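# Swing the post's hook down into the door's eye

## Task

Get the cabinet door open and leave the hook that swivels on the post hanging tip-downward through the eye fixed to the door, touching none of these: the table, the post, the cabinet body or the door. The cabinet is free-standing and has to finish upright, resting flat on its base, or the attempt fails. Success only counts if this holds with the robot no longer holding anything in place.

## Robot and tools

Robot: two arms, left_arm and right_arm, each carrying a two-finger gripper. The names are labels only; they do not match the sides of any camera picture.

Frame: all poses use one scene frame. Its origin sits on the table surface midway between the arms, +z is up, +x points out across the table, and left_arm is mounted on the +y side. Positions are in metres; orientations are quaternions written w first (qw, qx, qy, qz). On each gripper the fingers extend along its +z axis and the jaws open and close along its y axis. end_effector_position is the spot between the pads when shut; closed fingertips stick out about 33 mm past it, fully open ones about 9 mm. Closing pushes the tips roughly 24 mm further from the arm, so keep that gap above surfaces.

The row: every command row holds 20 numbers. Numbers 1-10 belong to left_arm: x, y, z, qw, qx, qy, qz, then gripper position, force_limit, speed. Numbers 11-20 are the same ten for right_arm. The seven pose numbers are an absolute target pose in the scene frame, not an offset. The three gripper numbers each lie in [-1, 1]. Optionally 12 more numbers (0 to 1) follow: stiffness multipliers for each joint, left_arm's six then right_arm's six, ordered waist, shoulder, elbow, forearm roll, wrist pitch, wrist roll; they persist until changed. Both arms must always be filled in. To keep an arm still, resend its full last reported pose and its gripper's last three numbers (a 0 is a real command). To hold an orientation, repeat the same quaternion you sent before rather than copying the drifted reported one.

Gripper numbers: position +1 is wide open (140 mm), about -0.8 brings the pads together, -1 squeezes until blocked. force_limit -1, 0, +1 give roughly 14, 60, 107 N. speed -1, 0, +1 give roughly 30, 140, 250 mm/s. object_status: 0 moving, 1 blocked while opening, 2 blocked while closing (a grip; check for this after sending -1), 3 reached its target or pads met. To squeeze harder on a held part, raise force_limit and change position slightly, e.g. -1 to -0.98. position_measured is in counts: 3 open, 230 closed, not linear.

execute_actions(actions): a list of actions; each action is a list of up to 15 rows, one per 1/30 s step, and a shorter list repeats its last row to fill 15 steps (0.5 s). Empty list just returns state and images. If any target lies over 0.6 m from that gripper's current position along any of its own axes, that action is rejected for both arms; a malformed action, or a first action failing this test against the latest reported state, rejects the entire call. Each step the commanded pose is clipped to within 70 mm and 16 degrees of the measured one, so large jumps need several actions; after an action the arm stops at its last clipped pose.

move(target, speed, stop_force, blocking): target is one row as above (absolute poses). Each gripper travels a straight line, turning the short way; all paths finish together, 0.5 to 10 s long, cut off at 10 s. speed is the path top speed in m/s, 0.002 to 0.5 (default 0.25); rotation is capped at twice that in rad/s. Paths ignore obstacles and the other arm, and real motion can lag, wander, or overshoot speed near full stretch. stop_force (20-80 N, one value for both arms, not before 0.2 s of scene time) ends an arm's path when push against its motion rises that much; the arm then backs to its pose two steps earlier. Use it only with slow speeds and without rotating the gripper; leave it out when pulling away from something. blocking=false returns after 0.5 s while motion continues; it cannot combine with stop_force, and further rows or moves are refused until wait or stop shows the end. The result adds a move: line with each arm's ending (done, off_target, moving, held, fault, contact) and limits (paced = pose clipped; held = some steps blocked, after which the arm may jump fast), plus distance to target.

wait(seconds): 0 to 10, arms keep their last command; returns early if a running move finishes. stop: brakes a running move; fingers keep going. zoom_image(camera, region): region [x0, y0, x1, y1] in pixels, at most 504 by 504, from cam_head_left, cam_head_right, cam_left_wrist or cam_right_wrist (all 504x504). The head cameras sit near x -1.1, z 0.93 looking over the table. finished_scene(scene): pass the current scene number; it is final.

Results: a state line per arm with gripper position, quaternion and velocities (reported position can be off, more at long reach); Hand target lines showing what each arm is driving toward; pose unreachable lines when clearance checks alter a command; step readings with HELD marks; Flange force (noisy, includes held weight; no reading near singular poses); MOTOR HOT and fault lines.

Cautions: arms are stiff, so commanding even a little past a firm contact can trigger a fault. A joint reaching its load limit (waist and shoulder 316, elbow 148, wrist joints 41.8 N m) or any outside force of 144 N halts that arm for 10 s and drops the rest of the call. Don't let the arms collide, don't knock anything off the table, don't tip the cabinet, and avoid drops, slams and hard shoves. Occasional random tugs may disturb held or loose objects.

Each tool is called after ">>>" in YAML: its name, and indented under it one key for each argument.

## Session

>>> execute_actions:
  actions: []

Scene clock: 0.00 s.
left_arm: end_effector_position=(+0.6144, +0.4035, +0.3196) position_measured=3 object_status=3 end_effector_quat_wxyz=(-0.000, +0.999, -0.036, -0.003) end_effector_velocity=(-0.001, -0.000, -0.001) end_effector_angular_velocity=(+0.001, +0.003, -0.000) | right_arm: end_effector_position=(+0.8936, -0.7921, +0.2169) position_measured=3 object_status=3 end_effector_quat_wxyz=(+0.032, +0.034, +0.995, +0.092) end_effector_velocity=(-0.000, -0.000, +0.001) end_effector_angular_velocity=(-0.000, -0.001, -0.001)
Joint positions: left_arm=[-0.055  0.165  1.607 -0.     1.375  1.517] | right_arm=[-0.218  0.508  1.337  0.201  1.271  4.519]
Joint velocities: left_arm=[-0.     0.001  0.001  0.     0.001 -0.   ] | right_arm=[-0.    -0.001  0.     0.    -0.     0.001]
Flange force (N, the push that the arm receives, along the gripper's own x y z axes): no reading
Hand target (left_arm): +0.614, +0.404, +0.320; -0.000, +0.999, -0.036, -0.003
Hand target (right_arm): +0.894, -0.792, +0.217; +0.032, +0.034, +0.995, +0.092
Joint stiffness scale: left_arm=[1. 1. 1. 1. 1. 1.] | right_arm=[1. 1. 1. 1. 1. 1.]
camera_calibration (this result's frames):
cam_left_wrist: T_world_to_cam=[[0.110307, -0.993485, 0.0286295, 0.32059], [-0.92582, -0.0922314, 0.366538, 0.494586], [-0.36151, -0.0669374, -0.929962, 0.722551], [0, 0, 0, 1]] pos_world=[0.683744, 0.412484, 0.481482]
cam_right_wrist: T_world_to_cam=[[0.121508, 0.973212, 0.19518, 0.623525], [0.927878, -0.181206, 0.325893, -1.02106], [0.352531, 0.141504, -0.92504, 0.165989], [0, 0, 0, 1]] pos_world=[0.813144, -0.815333, 0.364606]

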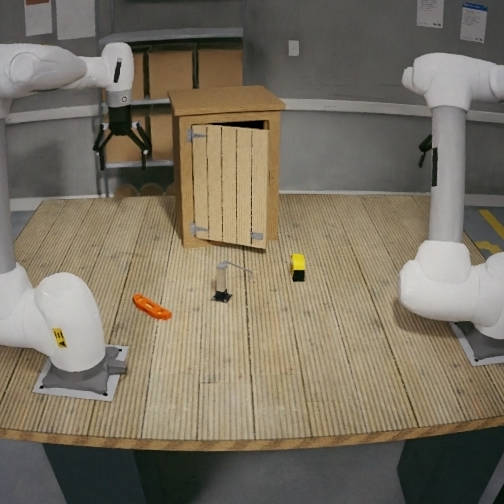

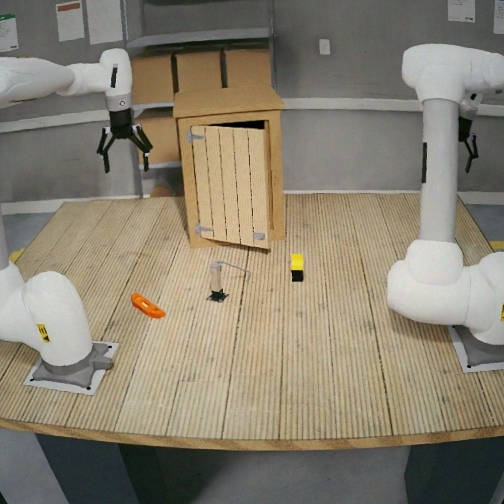

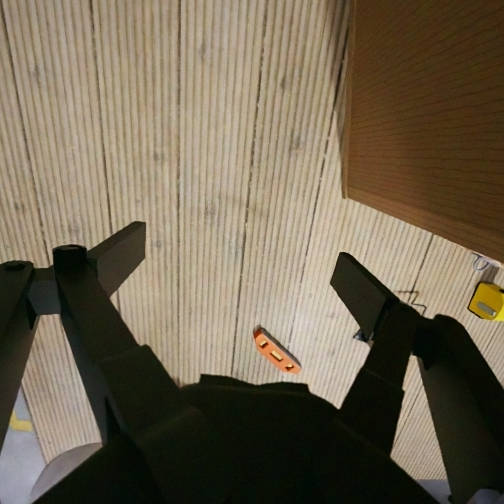

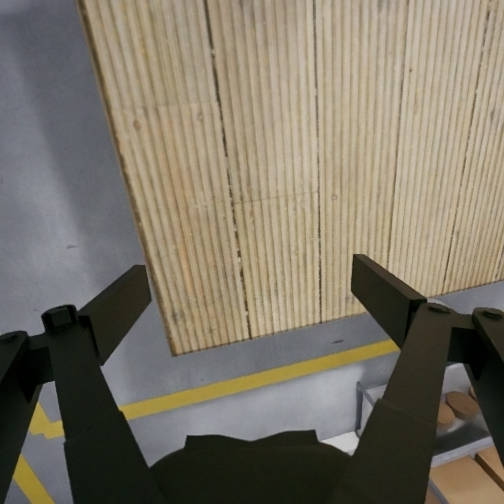

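>>> move:
  target: [0.38,0.33,0.3,0,0.924,-0.383,0,-0.2,0,0,0.7,-0.5,0.3,-0.15,0.55,0.75,0.3,0,0,0]

>>> move:
  target: [0.35,0.06,0.26,0,0.924,-0.383,0,-0.2,0,0,0.53,-0.22,0.22,-0.287,0.709,0.497,0.41,0,0,0]

>>> zoom_image:
  camera: "cam_head_left"
  region: [190,215,290,315]

Scene clock: 7.63 s.
left_arm: end_effector_position=(+0.3846, +0.3293, +0.3026) position_measured=154 object_status=3 end_effector_quat_wxyz=(+0.000, +0.925, -0.379, +0.003) end_effector_velocity=(-0.002, -0.000, -0.000) end_effector_angular_velocity=(+0.001, +0.002, -0.005) | right_arm: end_effector_position=(+0.7019, -0.5023, +0.3007) position_measured=129 object_status=3 end_effector_quat_wxyz=(-0.152, +0.554, +0.761, +0.302) end_effector_velocity=(-0.001, +0.001, -0.001) end_effector_angular_velocity=(+0.003, +0.006, -0.011)
Joint positions: left_arm=[-0.291 -0.184  1.983 -0.     1.337  1.988] | right_arm=[-0.062  0.172  1.777  0.741  1.213  5.644]
Joint velocities: left_arm=[-0.002 -0.002  0.002 -0.     0.002  0.003] | right_arm=[ 0.001 -0.002  0.005  0.003 -0.005  0.01 ]
Flange force (N, the push that the arm receives, along the gripper's own x y z axes): left_arm=[-3.2 -1.0 1.6] | right_arm=[4.8 2.1 2.4]
Hand target (left_arm): +0.380, +0.331, +0.300; -0.001, +0.924, -0.383, -0.000
Hand target (right_arm): +0.700, -0.500, +0.300; -0.152, +0.556, +0.759, +0.303
Off the commanded pose (left_arm): 0.005 m, 1 deg.
Off the commanded pose (right_arm): 0.003 m, 0 deg.
Joint stiffness scale: left_arm=[1. 1. 1. 1. 1. 1.] | right_arm=[1. 1. 1. 1. 1. 1.]
move: off_target (left_arm)
camera_calibration (this result's frames):
cam_left_wrist: T_world_to_cam=[[-0.561892, -0.826711, 0.0287409, 0.476258], [-0.766831, 0.533595, 0.356716, 0.0168926], [-0.310237, 0.178396, -0.933771, 0.519332], [0, 0, 0, 1]] pos_world=[0.441675, 0.292067, 0.465223]
cam_right_wrist: T_world_to_cam=[[0.952924, 0.153567, 0.261445, -0.666789], [0.239107, -0.910817, -0.336511, -0.501833], [0.186452, 0.383183, -0.904658, 0.501946], [0, 0, 0, 1]] pos_world=[0.661802, -0.547018, 0.459546]

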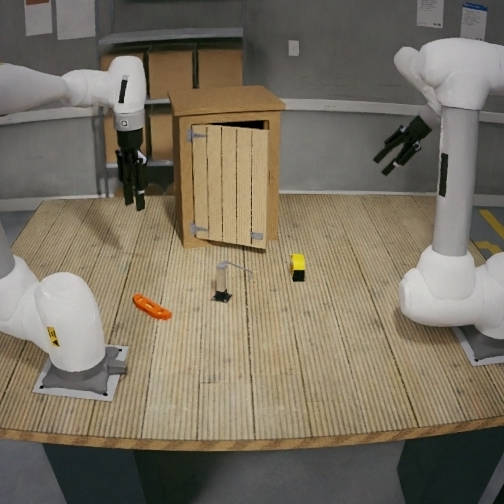

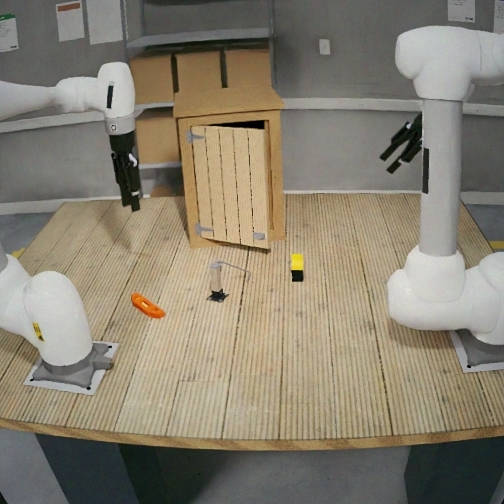

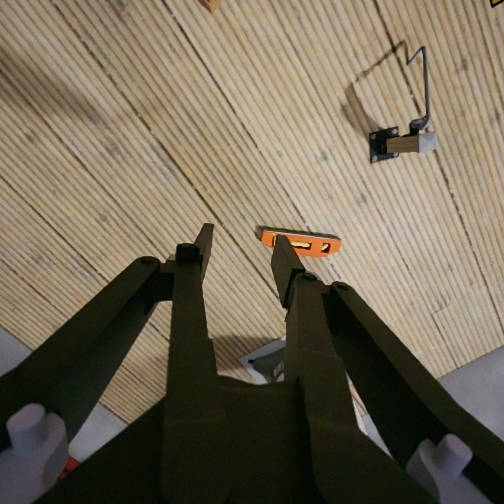

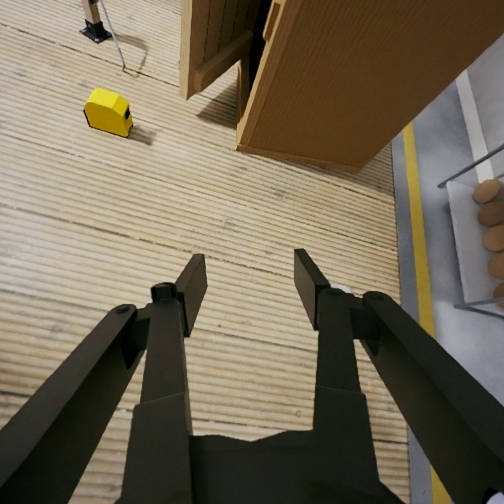

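Scene clock: 9.60 s.
left_arm: end_effector_position=(+0.3465, +0.0648, +0.2581) position_measured=154 object_status=3 end_effector_quat_wxyz=(-0.001, +0.923, -0.384, -0.003) end_effector_velocity=(+0.000, -0.002, +0.001) end_effector_angular_velocity=(-0.002, -0.001, +0.001) | right_arm: end_effector_position=(+0.5324, -0.2186, +0.2269) position_measured=129 object_status=3 end_effector_quat_wxyz=(-0.289, +0.705, +0.498, +0.413) end_effector_velocity=(+0.001, +0.002, +0.001) end_effector_angular_velocity=(+0.010, -0.005, -0.010)
Joint positions: left_arm=[-0.787  0.021  1.881 -0.     1.246  1.502] | right_arm=[0.428 0.067 2.253 1.667 0.667 5.7  ]
Joint velocities: left_arm=[-0.001  0.    -0.003 -0.001  0.    -0.002] | right_arm=[ 0.005  0.002  0.005  0.035 -0.005 -0.025]
Flange force (N, the push that the arm receives, along the gripper's own x y z axes): left_arm=[-3.3 0.0 1.0] | right_arm=[-2.8 -1.8 5.0]
Hand target (left_arm): +0.350, +0.061, +0.260; -0.001, +0.924, -0.383, +0.000
Hand target (right_arm): +0.530, -0.219, +0.220; -0.287, +0.709, +0.497, +0.410
Off the commanded pose (left_arm): 0.006 m, 0 deg.
Off the commanded pose (right_arm): 0.007 m, 1 deg.
Joint stiffness scale: left_arm=[1. 1. 1. 1. 1. 1.] | right_arm=[1. 1. 1. 1. 1. 1.]
move: off_target (left_arm, right_arm)
camera_calibration (this result's frames):
cam_left_wrist: T_world_to_cam=[[-0.570169, -0.821037, 0.0283992, 0.240011], [-0.758044, 0.539119, 0.367042, 0.13867], [-0.316665, 0.187748, -0.929771, 0.51376], [0, 0, 0, 1]] pos_world=[0.404655, 0.0258405, 0.419965]
cam_right_wrist: T_world_to_cam=[[0.928214, -0.369419, -0.0441415, -0.561351], [-0.295468, -0.659849, -0.690867, 0.192154], [0.226093, 0.654315, -0.721633, 0.354674], [0, 0, 0, 1]] pos_world=[0.497639, -0.31265, 0.363918]

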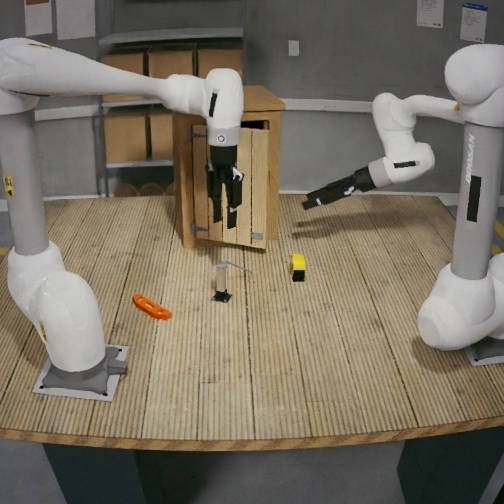

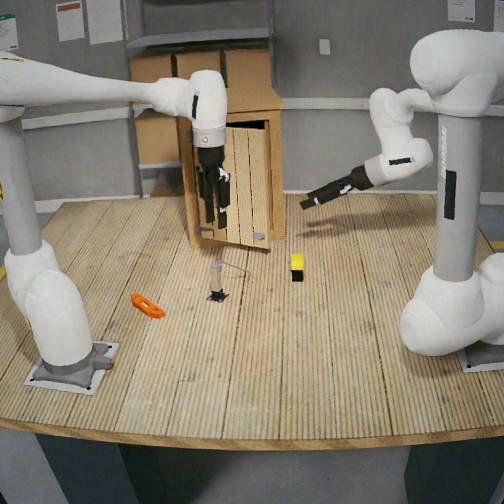

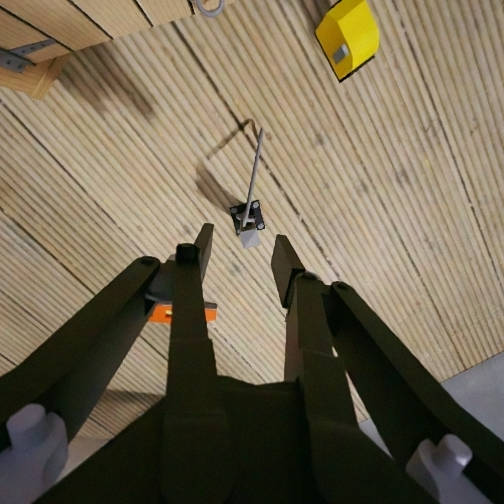

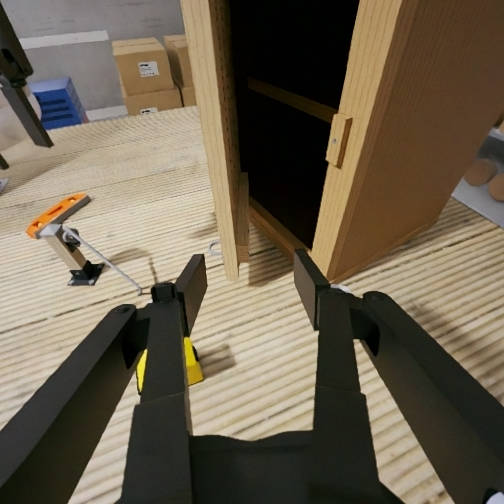

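Region (190, 215, 290, 315) of cam_head_left's 504x504 image, scaled by 5.040, with more detail than that image has.

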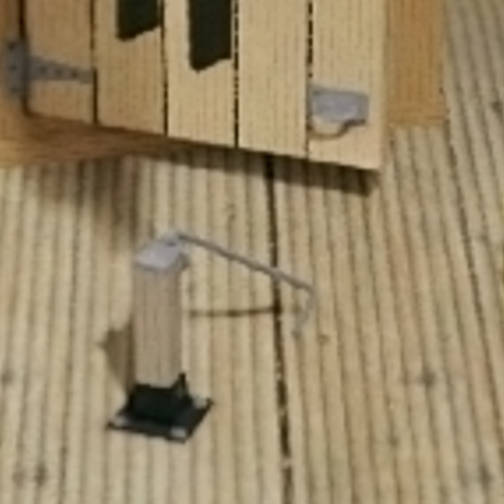

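>>> move:
  target: [0.367,0.032,0.14,-0.028,0.915,-0.398,-0.064,-0.2,-0.5,0,0.53,-0.145,0.22,-0.287,0.709,0.497,0.41,0,0,0]
  speed: 0.12

Scene clock: 16.60 s.
left_arm: end_effector_position=(+0.3653, +0.0366, +0.1404) position_measured=154 object_status=3 end_effector_quat_wxyz=(-0.030, +0.916, -0.395, -0.065) end_effector_velocity=(+0.001, -0.001, -0.001) end_effector_angular_velocity=(-0.001, -0.000, +0.000) | right_arm: end_effector_position=(+0.5265, -0.1475, +0.2191) position_measured=129 object_status=3 end_effector_quat_wxyz=(-0.289, +0.709, +0.497, +0.408) end_effector_velocity=(-0.000, +0.001, +0.000) end_effector_angular_velocity=(-0.001, -0.000, -0.001)
Joint positions: left_arm=[-0.793  0.229  1.881 -0.003  1.175  1.525] | right_arm=[0.567 0.128 2.197 1.774 0.564 5.686]
Joint velocities: left_arm=[ 0.     0.002 -0.001 -0.    -0.001  0.   ] | right_arm=[ 0.002 -0.    -0.001  0.001 -0.002  0.001]
Flange force (N, the push that the arm receives, along the gripper's own x y z axes): left_arm=[-1.5 -3.9 0.5] | right_arm=[0.7 -3.4 1.6]
Hand target (left_arm): +0.367, +0.032, +0.140; -0.028, +0.915, -0.398, -0.064
Hand target (right_arm): +0.530, -0.145, +0.220; -0.287, +0.709, +0.497, +0.410
Off the commanded pose (left_arm): 0.005 m, 0 deg.
Off the commanded pose (right_arm): 0.004 m, 0 deg.
Joint stiffness scale: left_arm=[1. 1. 1. 1. 1. 1.] | right_arm=[1. 1. 1. 1. 1. 1.]
move: off_target (left_arm, right_arm)
camera_calibration (this result's frames):
cam_left_wrist: T_world_to_cam=[[-0.590352, -0.807146, 0.0000385218, 0.241809], [-0.704361, 0.515197, 0.488311, 0.175588], [-0.394158, 0.288248, -0.87267, 0.432125], [0, 0, 0, 1]] pos_world=[0.436755, -0.0198463, 0.291352]
cam_right_wrist: T_world_to_cam=[[0.92716, -0.371046, -0.0519512, -0.527902], [-0.303635, -0.662894, -0.684382, 0.234393], [0.219499, 0.650306, -0.727271, 0.308009], [0, 0, 0, 1]] pos_world=[0.493012, -0.240798, 0.356995]

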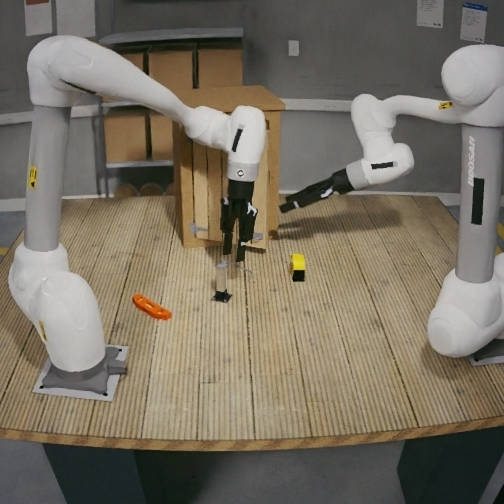

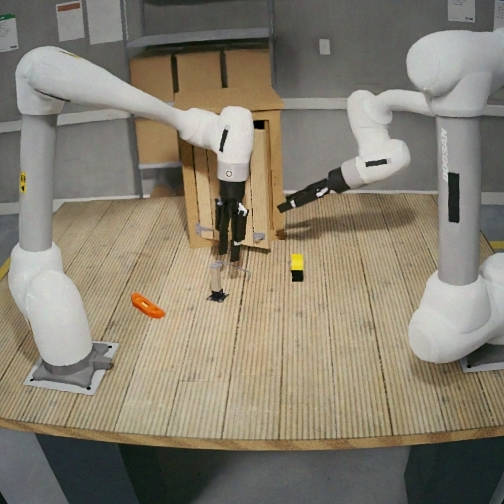

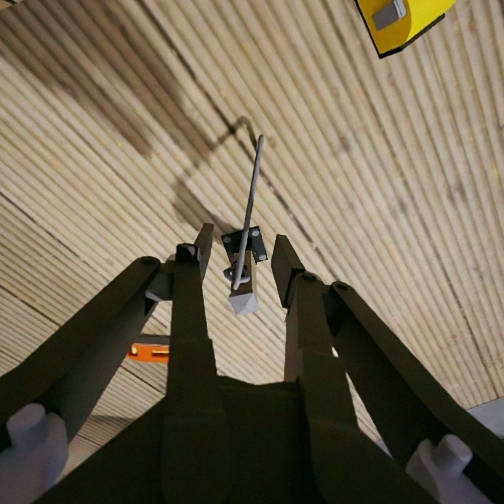

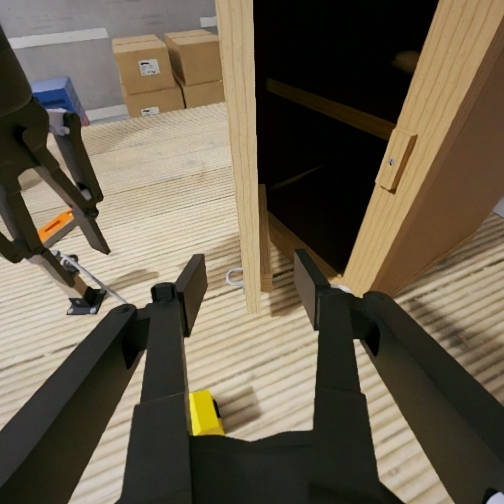

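>>> move:
  target: [0.364,0.035,0.079,-0.028,0.915,-0.398,-0.064,-0.2,-0.5,0,0.56,-0.055,0.22,-0.287,0.709,0.497,0.41,-0.1,0,0]
  speed: 0.07

>>> move:
  target: [0.364,0.035,0.079,-0.028,0.915,-0.398,-0.064,-1,-0.5,-0.5,0.56,-0.055,0.22,-0.287,0.709,0.497,0.41,-0.1,0,0]

>>> move:
  target: [0.381,0.054,0.128,0.045,0.951,-0.168,0.255,-1,-0.5,-0.5,0.56,-0.055,0.22,-0.287,0.709,0.497,0.41,-0.1,0,0]
  speed: 0.12

>>> move:
  target: [0.381,0.054,0.128,0.045,0.951,-0.168,0.255,-1,-0.5,-0.5,0.49,-0.02,0.22,-0.287,0.709,0.497,0.41,-0.1,0,0]
  speed: 0.05

Scene clock: 30.67 s.
left_arm: end_effector_position=(+0.3682, +0.0329, +0.0848) position_measured=154 object_status=3 end_effector_quat_wxyz=(-0.027, +0.916, -0.396, -0.059) end_effector_velocity=(+0.001, +0.000, -0.000) end_effector_angular_velocity=(-0.001, -0.001, +0.003) | right_arm: end_effector_position=(+0.5571, -0.0579, +0.2193) position_measured=141 object_status=3 end_effector_quat_wxyz=(-0.288, +0.707, +0.499, +0.409) end_effector_velocity=(+0.002, +0.001, +0.001) end_effector_angular_velocity=(+0.000, -0.001, -0.003)
Joint positions: left_arm=[-0.793  0.281  1.929 -0.004  1.061  1.525] | right_arm=[0.67  0.241 2.051 1.82  0.483 5.708]
Joint velocities: left_arm=[ 0.002 -0.    -0.     0.    -0.002 -0.001] | right_arm=[-0.     0.002 -0.003  0.001 -0.003  0.001]
Flange force (N, the push that the arm receives, along the gripper's own x y z axes): left_arm=[1.0 -0.9 1.2] | right_arm=[0.1 -3.1 6.9]
Hand target (left_arm): +0.364, +0.035, +0.079; -0.028, +0.915, -0.398, -0.064
Hand target (right_arm): +0.560, -0.055, +0.220; -0.287, +0.709, +0.497, +0.410
Off the commanded pose (left_arm): 0.007 m, 1 deg.
Off the commanded pose (right_arm): 0.004 m, 0 deg.
Joint stiffness scale: left_arm=[1. 1. 1. 1. 1. 1.] | right_arm=[1. 1. 1. 1. 1. 1.]
move: off_target (left_arm, right_arm)
camera_calibration (this result's frames):
cam_left_wrist: T_world_to_cam=[[-0.590562, -0.806986, 0.00324221, 0.240284], [-0.708239, 0.520215, 0.477257, 0.208885], [-0.386826, 0.279553, -0.878758, 0.383907], [0, 0, 0, 1]] pos_world=[0.438348, -0.0220824, 0.236891]
cam_right_wrist: T_world_to_cam=[[0.928179, -0.369084, -0.0475435, -0.524458], [-0.299351, -0.664628, -0.684586, 0.300647], [0.221071, 0.649651, -0.72738, 0.242286], [0, 0, 0, 1]] pos_world=[0.523227, -0.151152, 0.357118]

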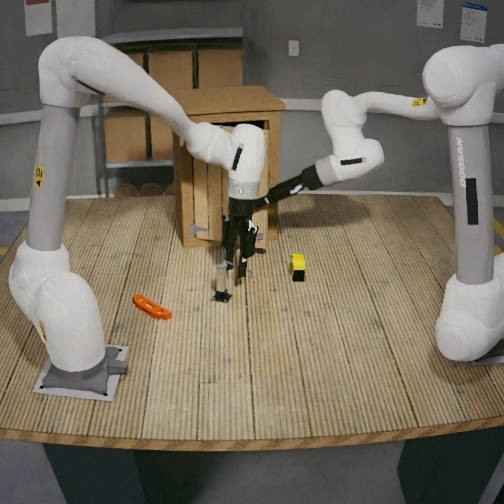

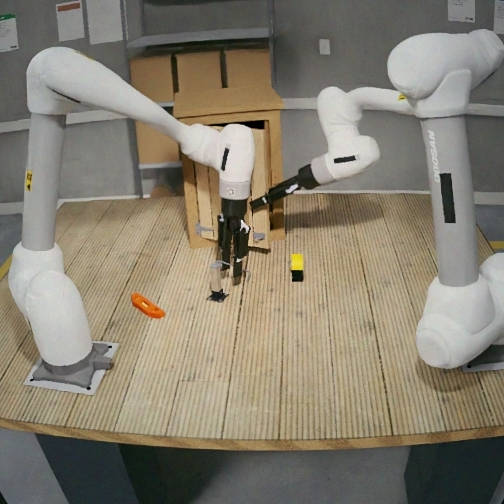

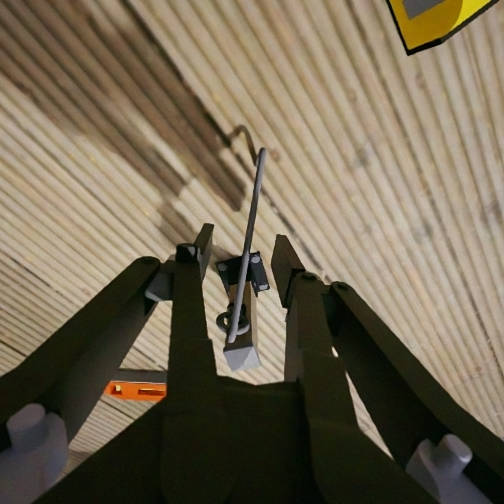

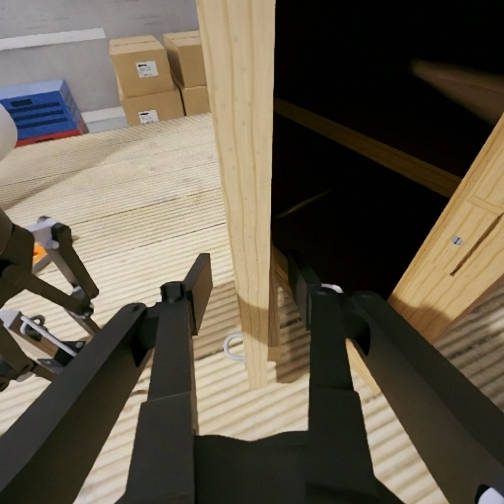

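Scene clock: 31.40 s.
left_arm: end_effector_position=(+0.3682, +0.0329, +0.0847) position_measured=225 object_status=2 end_effector_quat_wxyz=(-0.027, +0.916, -0.396, -0.059) end_effector_velocity=(-0.000, -0.001, +0.001) end_effector_angular_velocity=(-0.001, -0.002, -0.002) | right_arm: end_effector_position=(+0.5571, -0.0578, +0.2193) position_measured=141 object_status=3 end_effector_quat_wxyz=(-0.288, +0.708, +0.499, +0.409) end_effector_velocity=(-0.000, +0.000, +0.000) end_effector_angular_velocity=(-0.000, -0.001, +0.001)
Joint positions: left_arm=[-0.793  0.282  1.929 -0.004  1.061  1.526] | right_arm=[0.671 0.241 2.051 1.82  0.483 5.708]
Joint velocities: left_arm=[-0.001 -0.001 -0.     0.001 -0.     0.001] | right_arm=[ 0.    -0.    -0.    -0.001 -0.    -0.   ]
Flange force (N, the push that the arm receives, along the gripper's own x y z axes): left_arm=[-2.8 -7.3 -2.5] | right_arm=[-0.2 -3.3 0.9]
Hand target (left_arm): +0.364, +0.035, +0.079; -0.028, +0.915, -0.398, -0.064
Hand target (right_arm): +0.560, -0.055, +0.220; -0.287, +0.709, +0.497, +0.410
Off the commanded pose (left_arm): 0.007 m, 1 deg.
Off the commanded pose (right_arm): 0.004 m, 0 deg.
Joint stiffness scale: left_arm=[1. 1. 1. 1. 1. 1.] | right_arm=[1. 1. 1. 1. 1. 1.]
move: off_target (left_arm, right_arm)
camera_calibration (this result's frames):
cam_left_wrist: T_world_to_cam=[[-0.590821, -0.806796, 0.00326431, 0.240367], [-0.708025, 0.520422, 0.477349, 0.208846], [-0.386822, 0.279716, -0.878708, 0.383813], [0, 0, 0, 1]] pos_world=[0.438349, -0.0221203, 0.236783]
cam_right_wrist: T_world_to_cam=[[0.928102, -0.369253, -0.0477429, -0.52438], [-0.299588, -0.664484, -0.684622, 0.300963], [0.221074, 0.649703, -0.727333, 0.242235], [0, 0, 0, 1]] pos_world=[0.523291, -0.151025, 0.357196]

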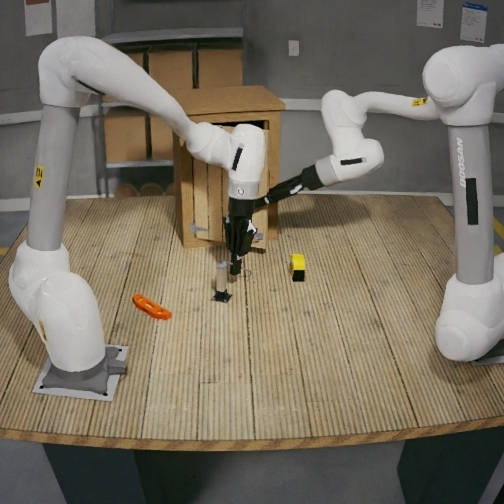

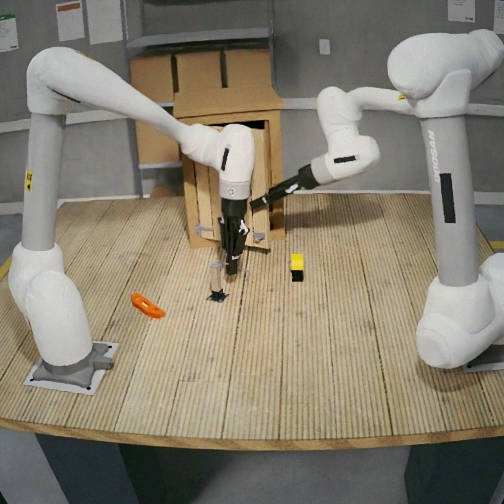

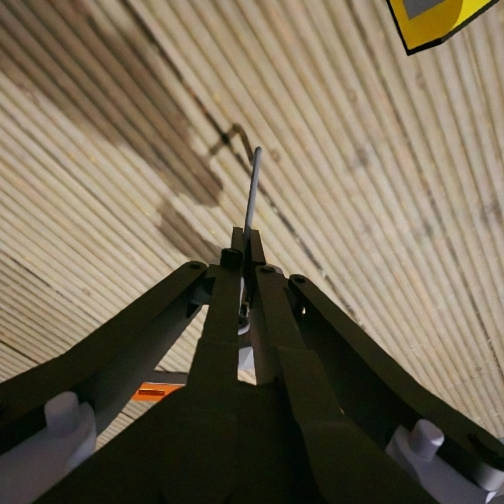

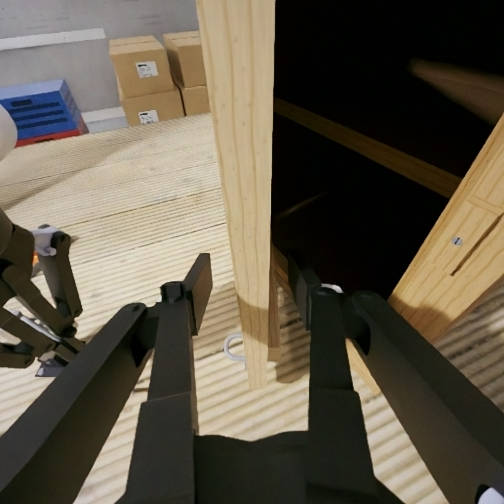

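Scene clock: 35.13 s.
left_arm: end_effector_position=(+0.3814, +0.0523, +0.1261) position_measured=225 object_status=2 end_effector_quat_wxyz=(+0.045, +0.952, -0.167, +0.252) end_effector_velocity=(-0.000, +0.000, +0.000) end_effector_angular_velocity=(-0.002, -0.011, +0.005) | right_arm: end_effector_position=(+0.5572, -0.0578, +0.2193) position_measured=141 object_status=3 end_effector_quat_wxyz=(-0.288, +0.708, +0.499, +0.409) end_effector_velocity=(-0.001, +0.001, +0.000) end_effector_angular_velocity=(+0.002, +0.002, -0.000)
Joint positions: left_arm=[-0.932 -0.004  2.269  0.625  0.539  0.429] | right_arm=[0.671 0.241 2.051 1.82  0.483 5.708]
Joint velocities: left_arm=[-0.007 -0.001  0.005  0.029 -0.001 -0.035] | right_arm=[ 0.001 -0.     0.     0.003  0.     0.   ]
Flange force (N, the push that the arm receives, along the gripper's own x y z axes): left_arm=[-15.8 4.0 2.4] | right_arm=[0.1 -4.5 1.8]
Hand target (left_arm): +0.382, +0.054, +0.128; +0.045, +0.951, -0.168, +0.255
Hand target (right_arm): +0.560, -0.055, +0.220; -0.287, +0.709, +0.497, +0.410
Off the commanded pose (left_arm): 0.003 m, 0 deg.
Off the commanded pose (right_arm): 0.004 m, 0 deg.
Joint stiffness scale: left_arm=[1. 1. 1. 1. 1. 1.] | right_arm=[1. 1. 1. 1. 1. 1.]
move: off_target (right_arm)
camera_calibration (this result's frames):
cam_left_wrist: T_world_to_cam=[[-0.201567, -0.972612, 0.115741, 0.109797], [-0.972634, 0.184817, -0.140801, 0.384744], [0.115554, -0.140955, -0.983249, 0.263434], [0, 0, 0, 1]] pos_world=[0.365906, 0.0728153, 0.300486]
cam_right_wrist: T_world_to_cam=[[0.928074, -0.369322, -0.0477448, -0.524389], [-0.299647, -0.664486, -0.684595, 0.300982], [0.22111, 0.649661, -0.727358, 0.242214], [0, 0, 0, 1]] pos_world=[0.523305, -0.151027, 0.35719]

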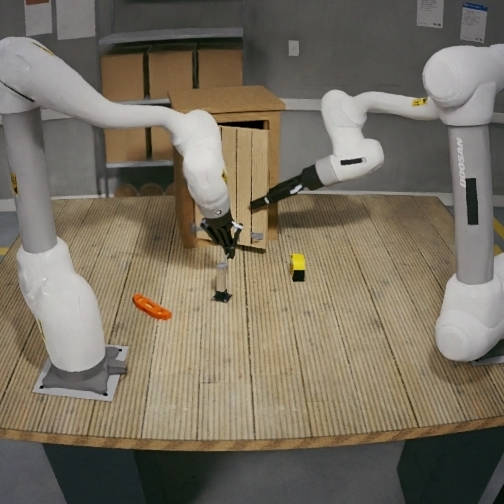

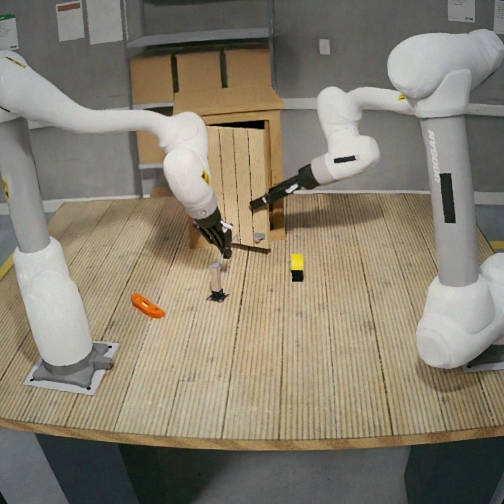

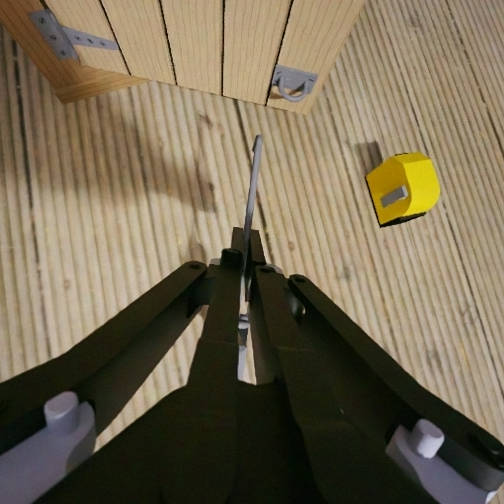

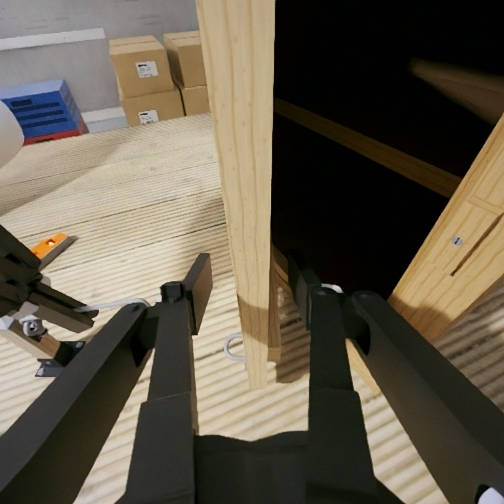

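Scene clock: 37.00 s.
left_arm: end_effector_position=(+0.3812, +0.0522, +0.1264) position_measured=225 object_status=2 end_effector_quat_wxyz=(+0.045, +0.952, -0.167, +0.252) end_effector_velocity=(+0.000, +0.001, +0.000) end_effector_angular_velocity=(+0.001, -0.000, +0.001) | right_arm: end_effector_position=(+0.4930, -0.0174, +0.2225) position_measured=141 object_status=3 end_effector_quat_wxyz=(-0.290, +0.707, +0.497, +0.411) end_effector_velocity=(-0.002, +0.001, -0.000) end_effector_angular_velocity=(+0.001, -0.002, -0.001)
Joint positions: left_arm=[-0.932 -0.005  2.269  0.626  0.539  0.428] | right_arm=[0.801 0.217 2.079 1.999 0.394 5.612]
Joint velocities: left_arm=[ 0.001 -0.    -0.     0.     0.002  0.   ] | right_arm=[ 0.005 -0.     0.002  0.015 -0.003 -0.013]
Flange force (N, the push that the arm receives, along the gripper's own x y z axes): left_arm=[-14.5 7.3 7.9] | right_arm=no reading
Hand target (left_arm): +0.381, +0.054, +0.128; +0.045, +0.951, -0.168, +0.255
Hand target (right_arm): +0.490, -0.020, +0.220; -0.287, +0.709, +0.497, +0.410
Off the commanded pose (left_arm): 0.002 m, 0 deg.
Off the commanded pose (right_arm): 0.005 m, 0 deg.
Joint stiffness scale: left_arm=[1. 1. 1. 1. 1. 1.] | right_arm=[1. 1. 1. 1. 1. 1.]
move: off_target (right_arm)
camera_calibration (this result's frames):
cam_left_wrist: T_world_to_cam=[[-0.202094, -0.972451, 0.116177, 0.109688], [-0.972453, 0.18518, -0.141577, 0.384579], [0.116163, -0.141589, -0.983086, 0.263604], [0, 0, 0, 1]] pos_world=[0.365531, 0.0727727, 0.30085]
cam_right_wrist: T_world_to_cam=[[0.927388, -0.370901, -0.0488274, -0.449198], [-0.3002, -0.659939, -0.688738, 0.312081], [0.223231, 0.653385, -0.723364, 0.230616], [0, 0, 0, 1]] pos_world=[0.458786, -0.111335, 0.359828]

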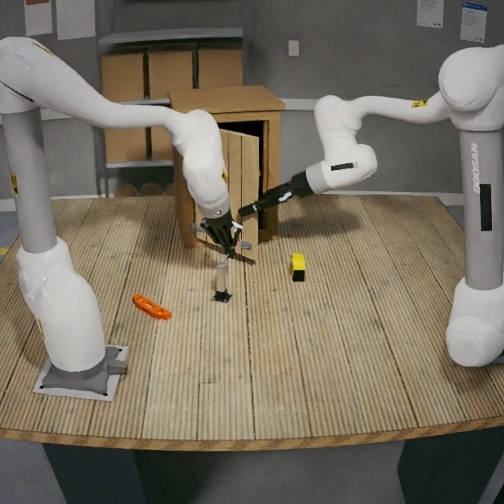

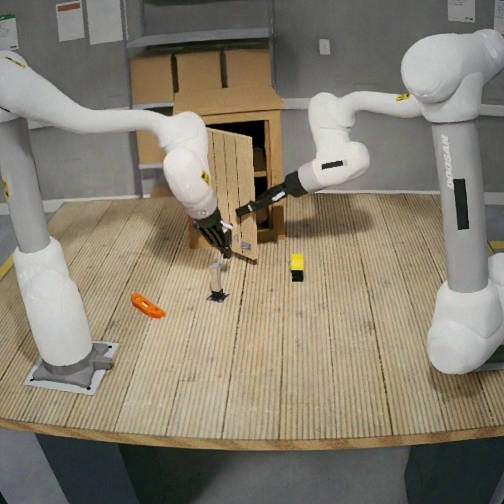

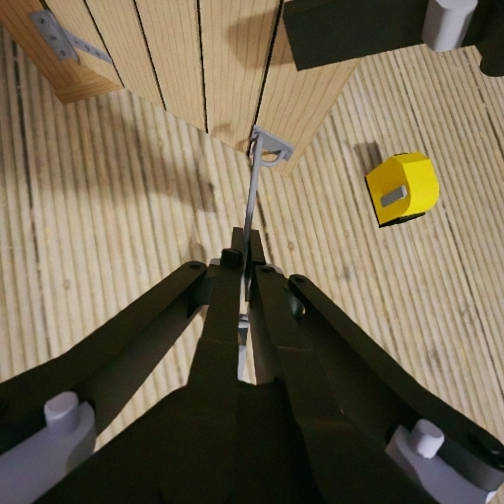

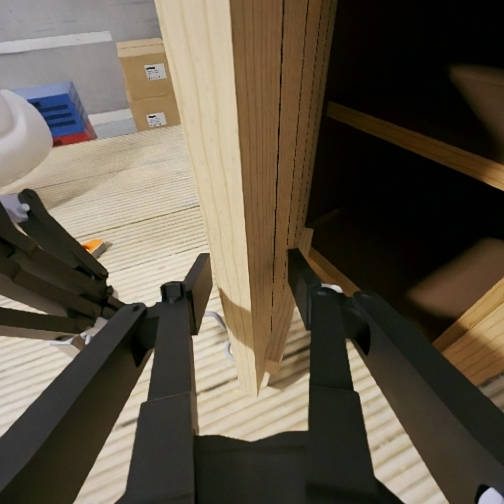

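>>> move:
  target: [0.38,0.05,0.128,0.052,0.947,-0.192,0.254,-1,-0.5,-0.5,0.477,-0.008,0.22,-0.287,0.709,0.497,0.41,-0.1,0,0]
  speed: 0.02

>>> zoom_image:
  camera: "cam_left_wrist"
  region: [200,110,320,230]

>>> zoom_image:
  camera: "cam_head_right"
  region: [200,210,270,280]

Scene clock: 45.30 s.
left_arm: end_effector_position=(+0.3801, +0.0493, +0.1263) position_measured=225 object_status=2 end_effector_quat_wxyz=(+0.050, +0.948, -0.190, +0.252) end_effector_velocity=(+0.000, +0.000, +0.000) end_effector_angular_velocity=(-0.001, -0.001, -0.005) | right_arm: end_effector_position=(+0.4792, -0.0063, +0.2225) position_measured=141 object_status=3 end_effector_quat_wxyz=(-0.290, +0.707, +0.497, +0.411) end_effector_velocity=(+0.001, +0.000, -0.000) end_effector_angular_velocity=(-0.000, +0.000, -0.004)
Joint positions: left_arm=[-0.926 -0.008  2.273  0.608  0.516  0.491] | right_arm=[0.834 0.217 2.08  2.046 0.372 5.584]
Joint velocities: left_arm=[ 0.002 -0.002  0.001 -0.003 -0.004  0.009] | right_arm=[ 0.002  0.    -0.     0.01  -0.004 -0.006]
Flange force (N, the push that the arm receives, along the gripper's own x y z axes): left_arm=[-14.6 -6.2 3.8] | right_arm=no reading
Hand target (left_arm): +0.380, +0.050, +0.128; +0.052, +0.947, -0.192, +0.254
Hand target (right_arm): +0.477, -0.008, +0.220; -0.287, +0.709, +0.497, +0.410
Off the commanded pose (left_arm): 0.002 m, 0 deg.
Off the commanded pose (right_arm): 0.004 m, 0 deg.
Joint stiffness scale: left_arm=[1. 1. 1. 1. 1. 1.] | right_arm=[1. 1. 1. 1. 1. 1.]
move: off_target (right_arm)
camera_calibration (this result's frames):
cam_left_wrist: T_world_to_cam=[[-0.247758, -0.962117, 0.113787, 0.123789], [-0.96236, 0.23086, -0.143411, 0.378166], [0.11171, -0.145035, -0.9831, 0.265085], [0, 0, 0, 1]] pos_world=[0.364989, 0.0702431, 0.300752]
cam_right_wrist: T_world_to_cam=[[0.927286, -0.371142, -0.0489348, -0.432203], [-0.300474, -0.659928, -0.68863, 0.315281], [0.223286, 0.65326, -0.72346, 0.226397], [0, 0, 0, 1]] pos_world=[0.444958, -0.100242, 0.359751]

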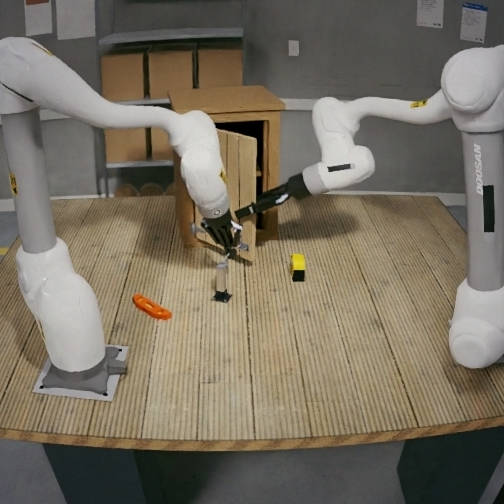

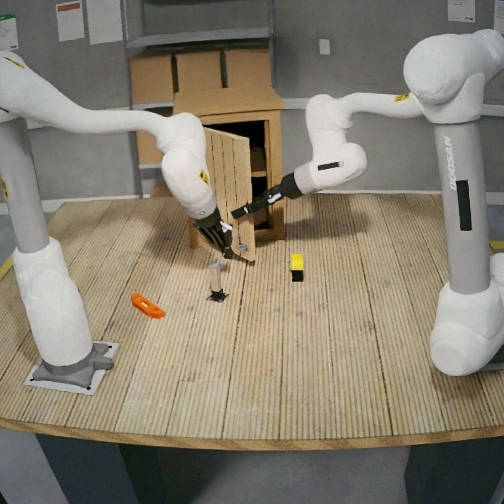

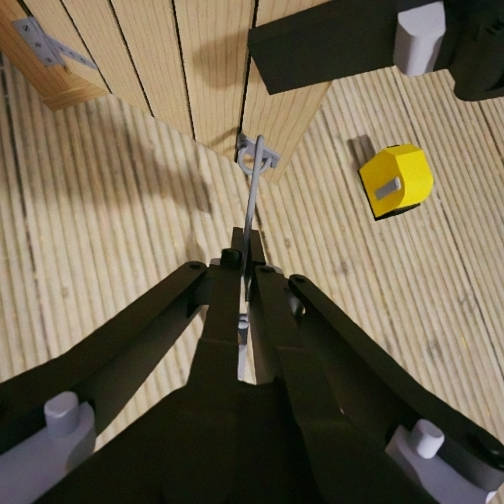

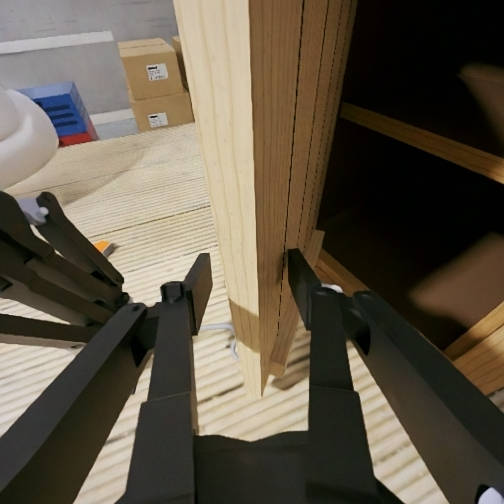

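Region (200, 110, 320, 230) of cam_left_wrist's 504x504 image, scaled by 4.200, with more detail than that image has.

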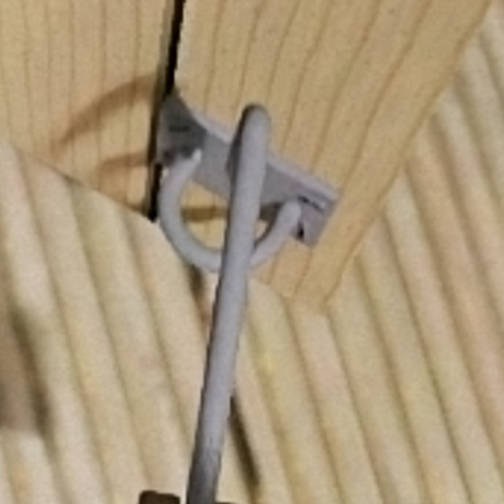

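Region (200, 210, 270, 280) of cam_head_right's 504x504 image, scaled by 7.200, with more detail than that image has.

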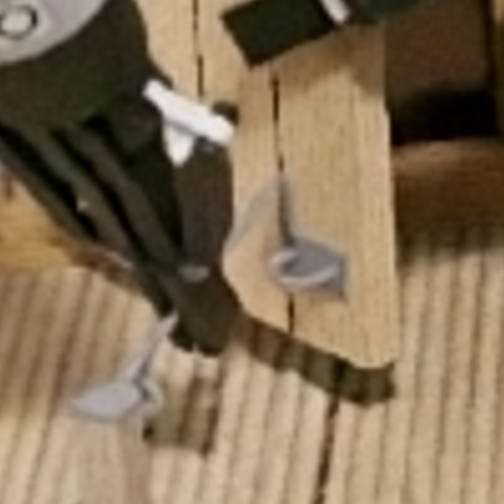

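Similar to before; lower.

>>> move:
  target: [0.385,0.0475,0.111,0.028,0.970,-0.197,0.136,-1,-0.5,-0.5,0.477,-0.008,0.22,-0.287,0.709,0.497,0.41,-0.1,0,0]
  speed: 0.04

>>> zoom_image:
  camera: "cam_left_wrist"
  region: [200,90,320,210]

>>> zoom_image:
  camera: "cam_head_right"
  region: [200,210,270,280]

Scene clock: 52.50 s.
left_arm: end_effector_position=(+0.3832, +0.0480, +0.1118) position_measured=225 object_status=2 end_effector_quat_wxyz=(+0.030, +0.970, -0.197, +0.138) end_effector_velocity=(-0.000, -0.001, +0.001) end_effector_angular_velocity=(+0.002, +0.010, +0.000) | right_arm: end_effector_position=(+0.4791, -0.0062, +0.2225) position_measured=141 object_status=3 end_effector_quat_wxyz=(-0.289, +0.707, +0.497, +0.411) end_effector_velocity=(+0.001, -0.000, -0.001) end_effector_angular_velocity=(-0.001, -0.000, -0.001)
Joint positions: left_arm=[-0.835  0.076  2.148  0.213  0.677  0.915] | right_arm=[0.834 0.217 2.08  2.047 0.372 5.583]
Joint velocities: left_arm=[ 0.003  0.003 -0.007 -0.014  0.011  0.014] | right_arm=[-0.001  0.001 -0.     0.001  0.    -0.002]
Flange force (N, the push that the arm receives, along the gripper's own x y z axes): left_arm=[5.0 1.3 -4.5] | right_arm=no reading
Hand target (left_arm): +0.385, +0.047, +0.111; +0.028, +0.970, -0.197, +0.136
Hand target (right_arm): +0.477, -0.008, +0.220; -0.287, +0.709, +0.497, +0.410
Off the commanded pose (left_arm): 0.002 m, 0 deg.
Off the commanded pose (right_arm): 0.004 m, 0 deg.
Joint stiffness scale: left_arm=[1. 1. 1. 1. 1. 1.] | right_arm=[1. 1. 1. 1. 1. 1.]
move: off_target (right_arm)
camera_calibration (this result's frames):
cam_left_wrist: T_world_to_cam=[[-0.231059, -0.969444, 0.0824012, 0.122468], [-0.967055, 0.238137, 0.0899711, 0.35474], [-0.106845, -0.0588979, -0.99253, 0.330905], [0, 0, 0, 1]] pos_world=[0.406706, 0.0537384, 0.286425]
cam_right_wrist: T_world_to_cam=[[0.927212, -0.371344, -0.0488048, -0.432103], [-0.300518, -0.659856, -0.688679, 0.315369], [0.223533, 0.653218, -0.723422, 0.226234], [0, 0, 0, 1]] pos_world=[0.444854, -0.100141, 0.359762]

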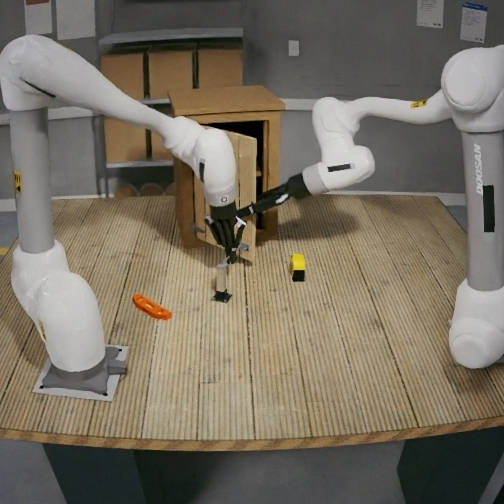

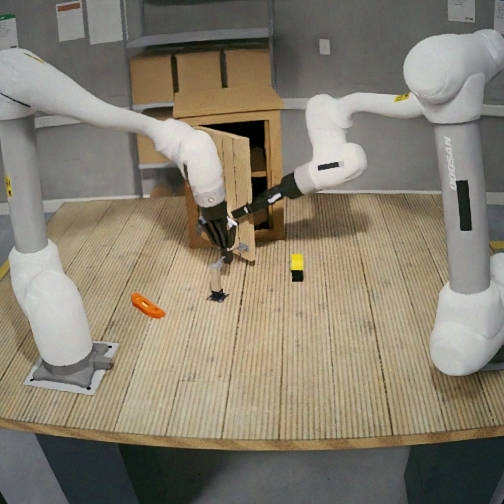

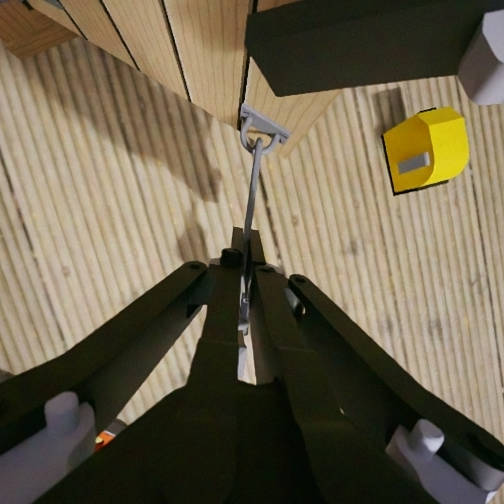

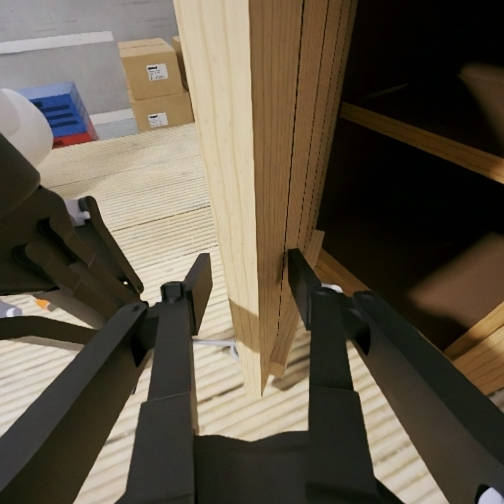

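Region (200, 90, 320, 210) of cam_left_wrist's 504x504 image, scaled by 4.200, with more detail than that image has.

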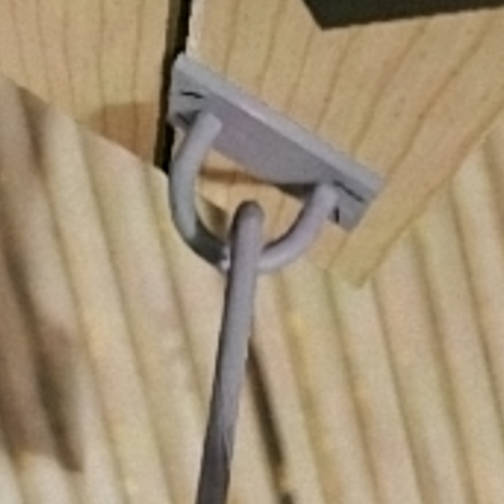

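Region (200, 210, 270, 280) of cam_head_right's 504x504 image, scaled by 7.200, with more detail than that image has.

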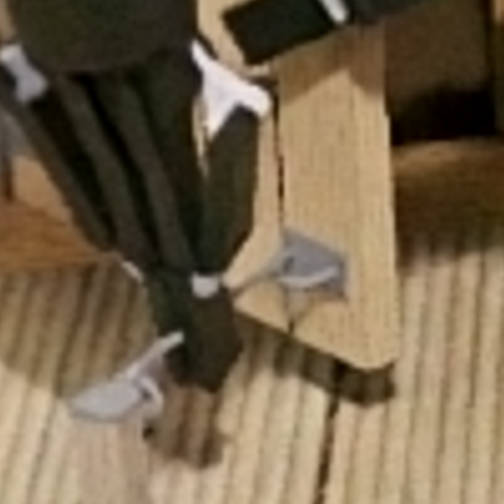

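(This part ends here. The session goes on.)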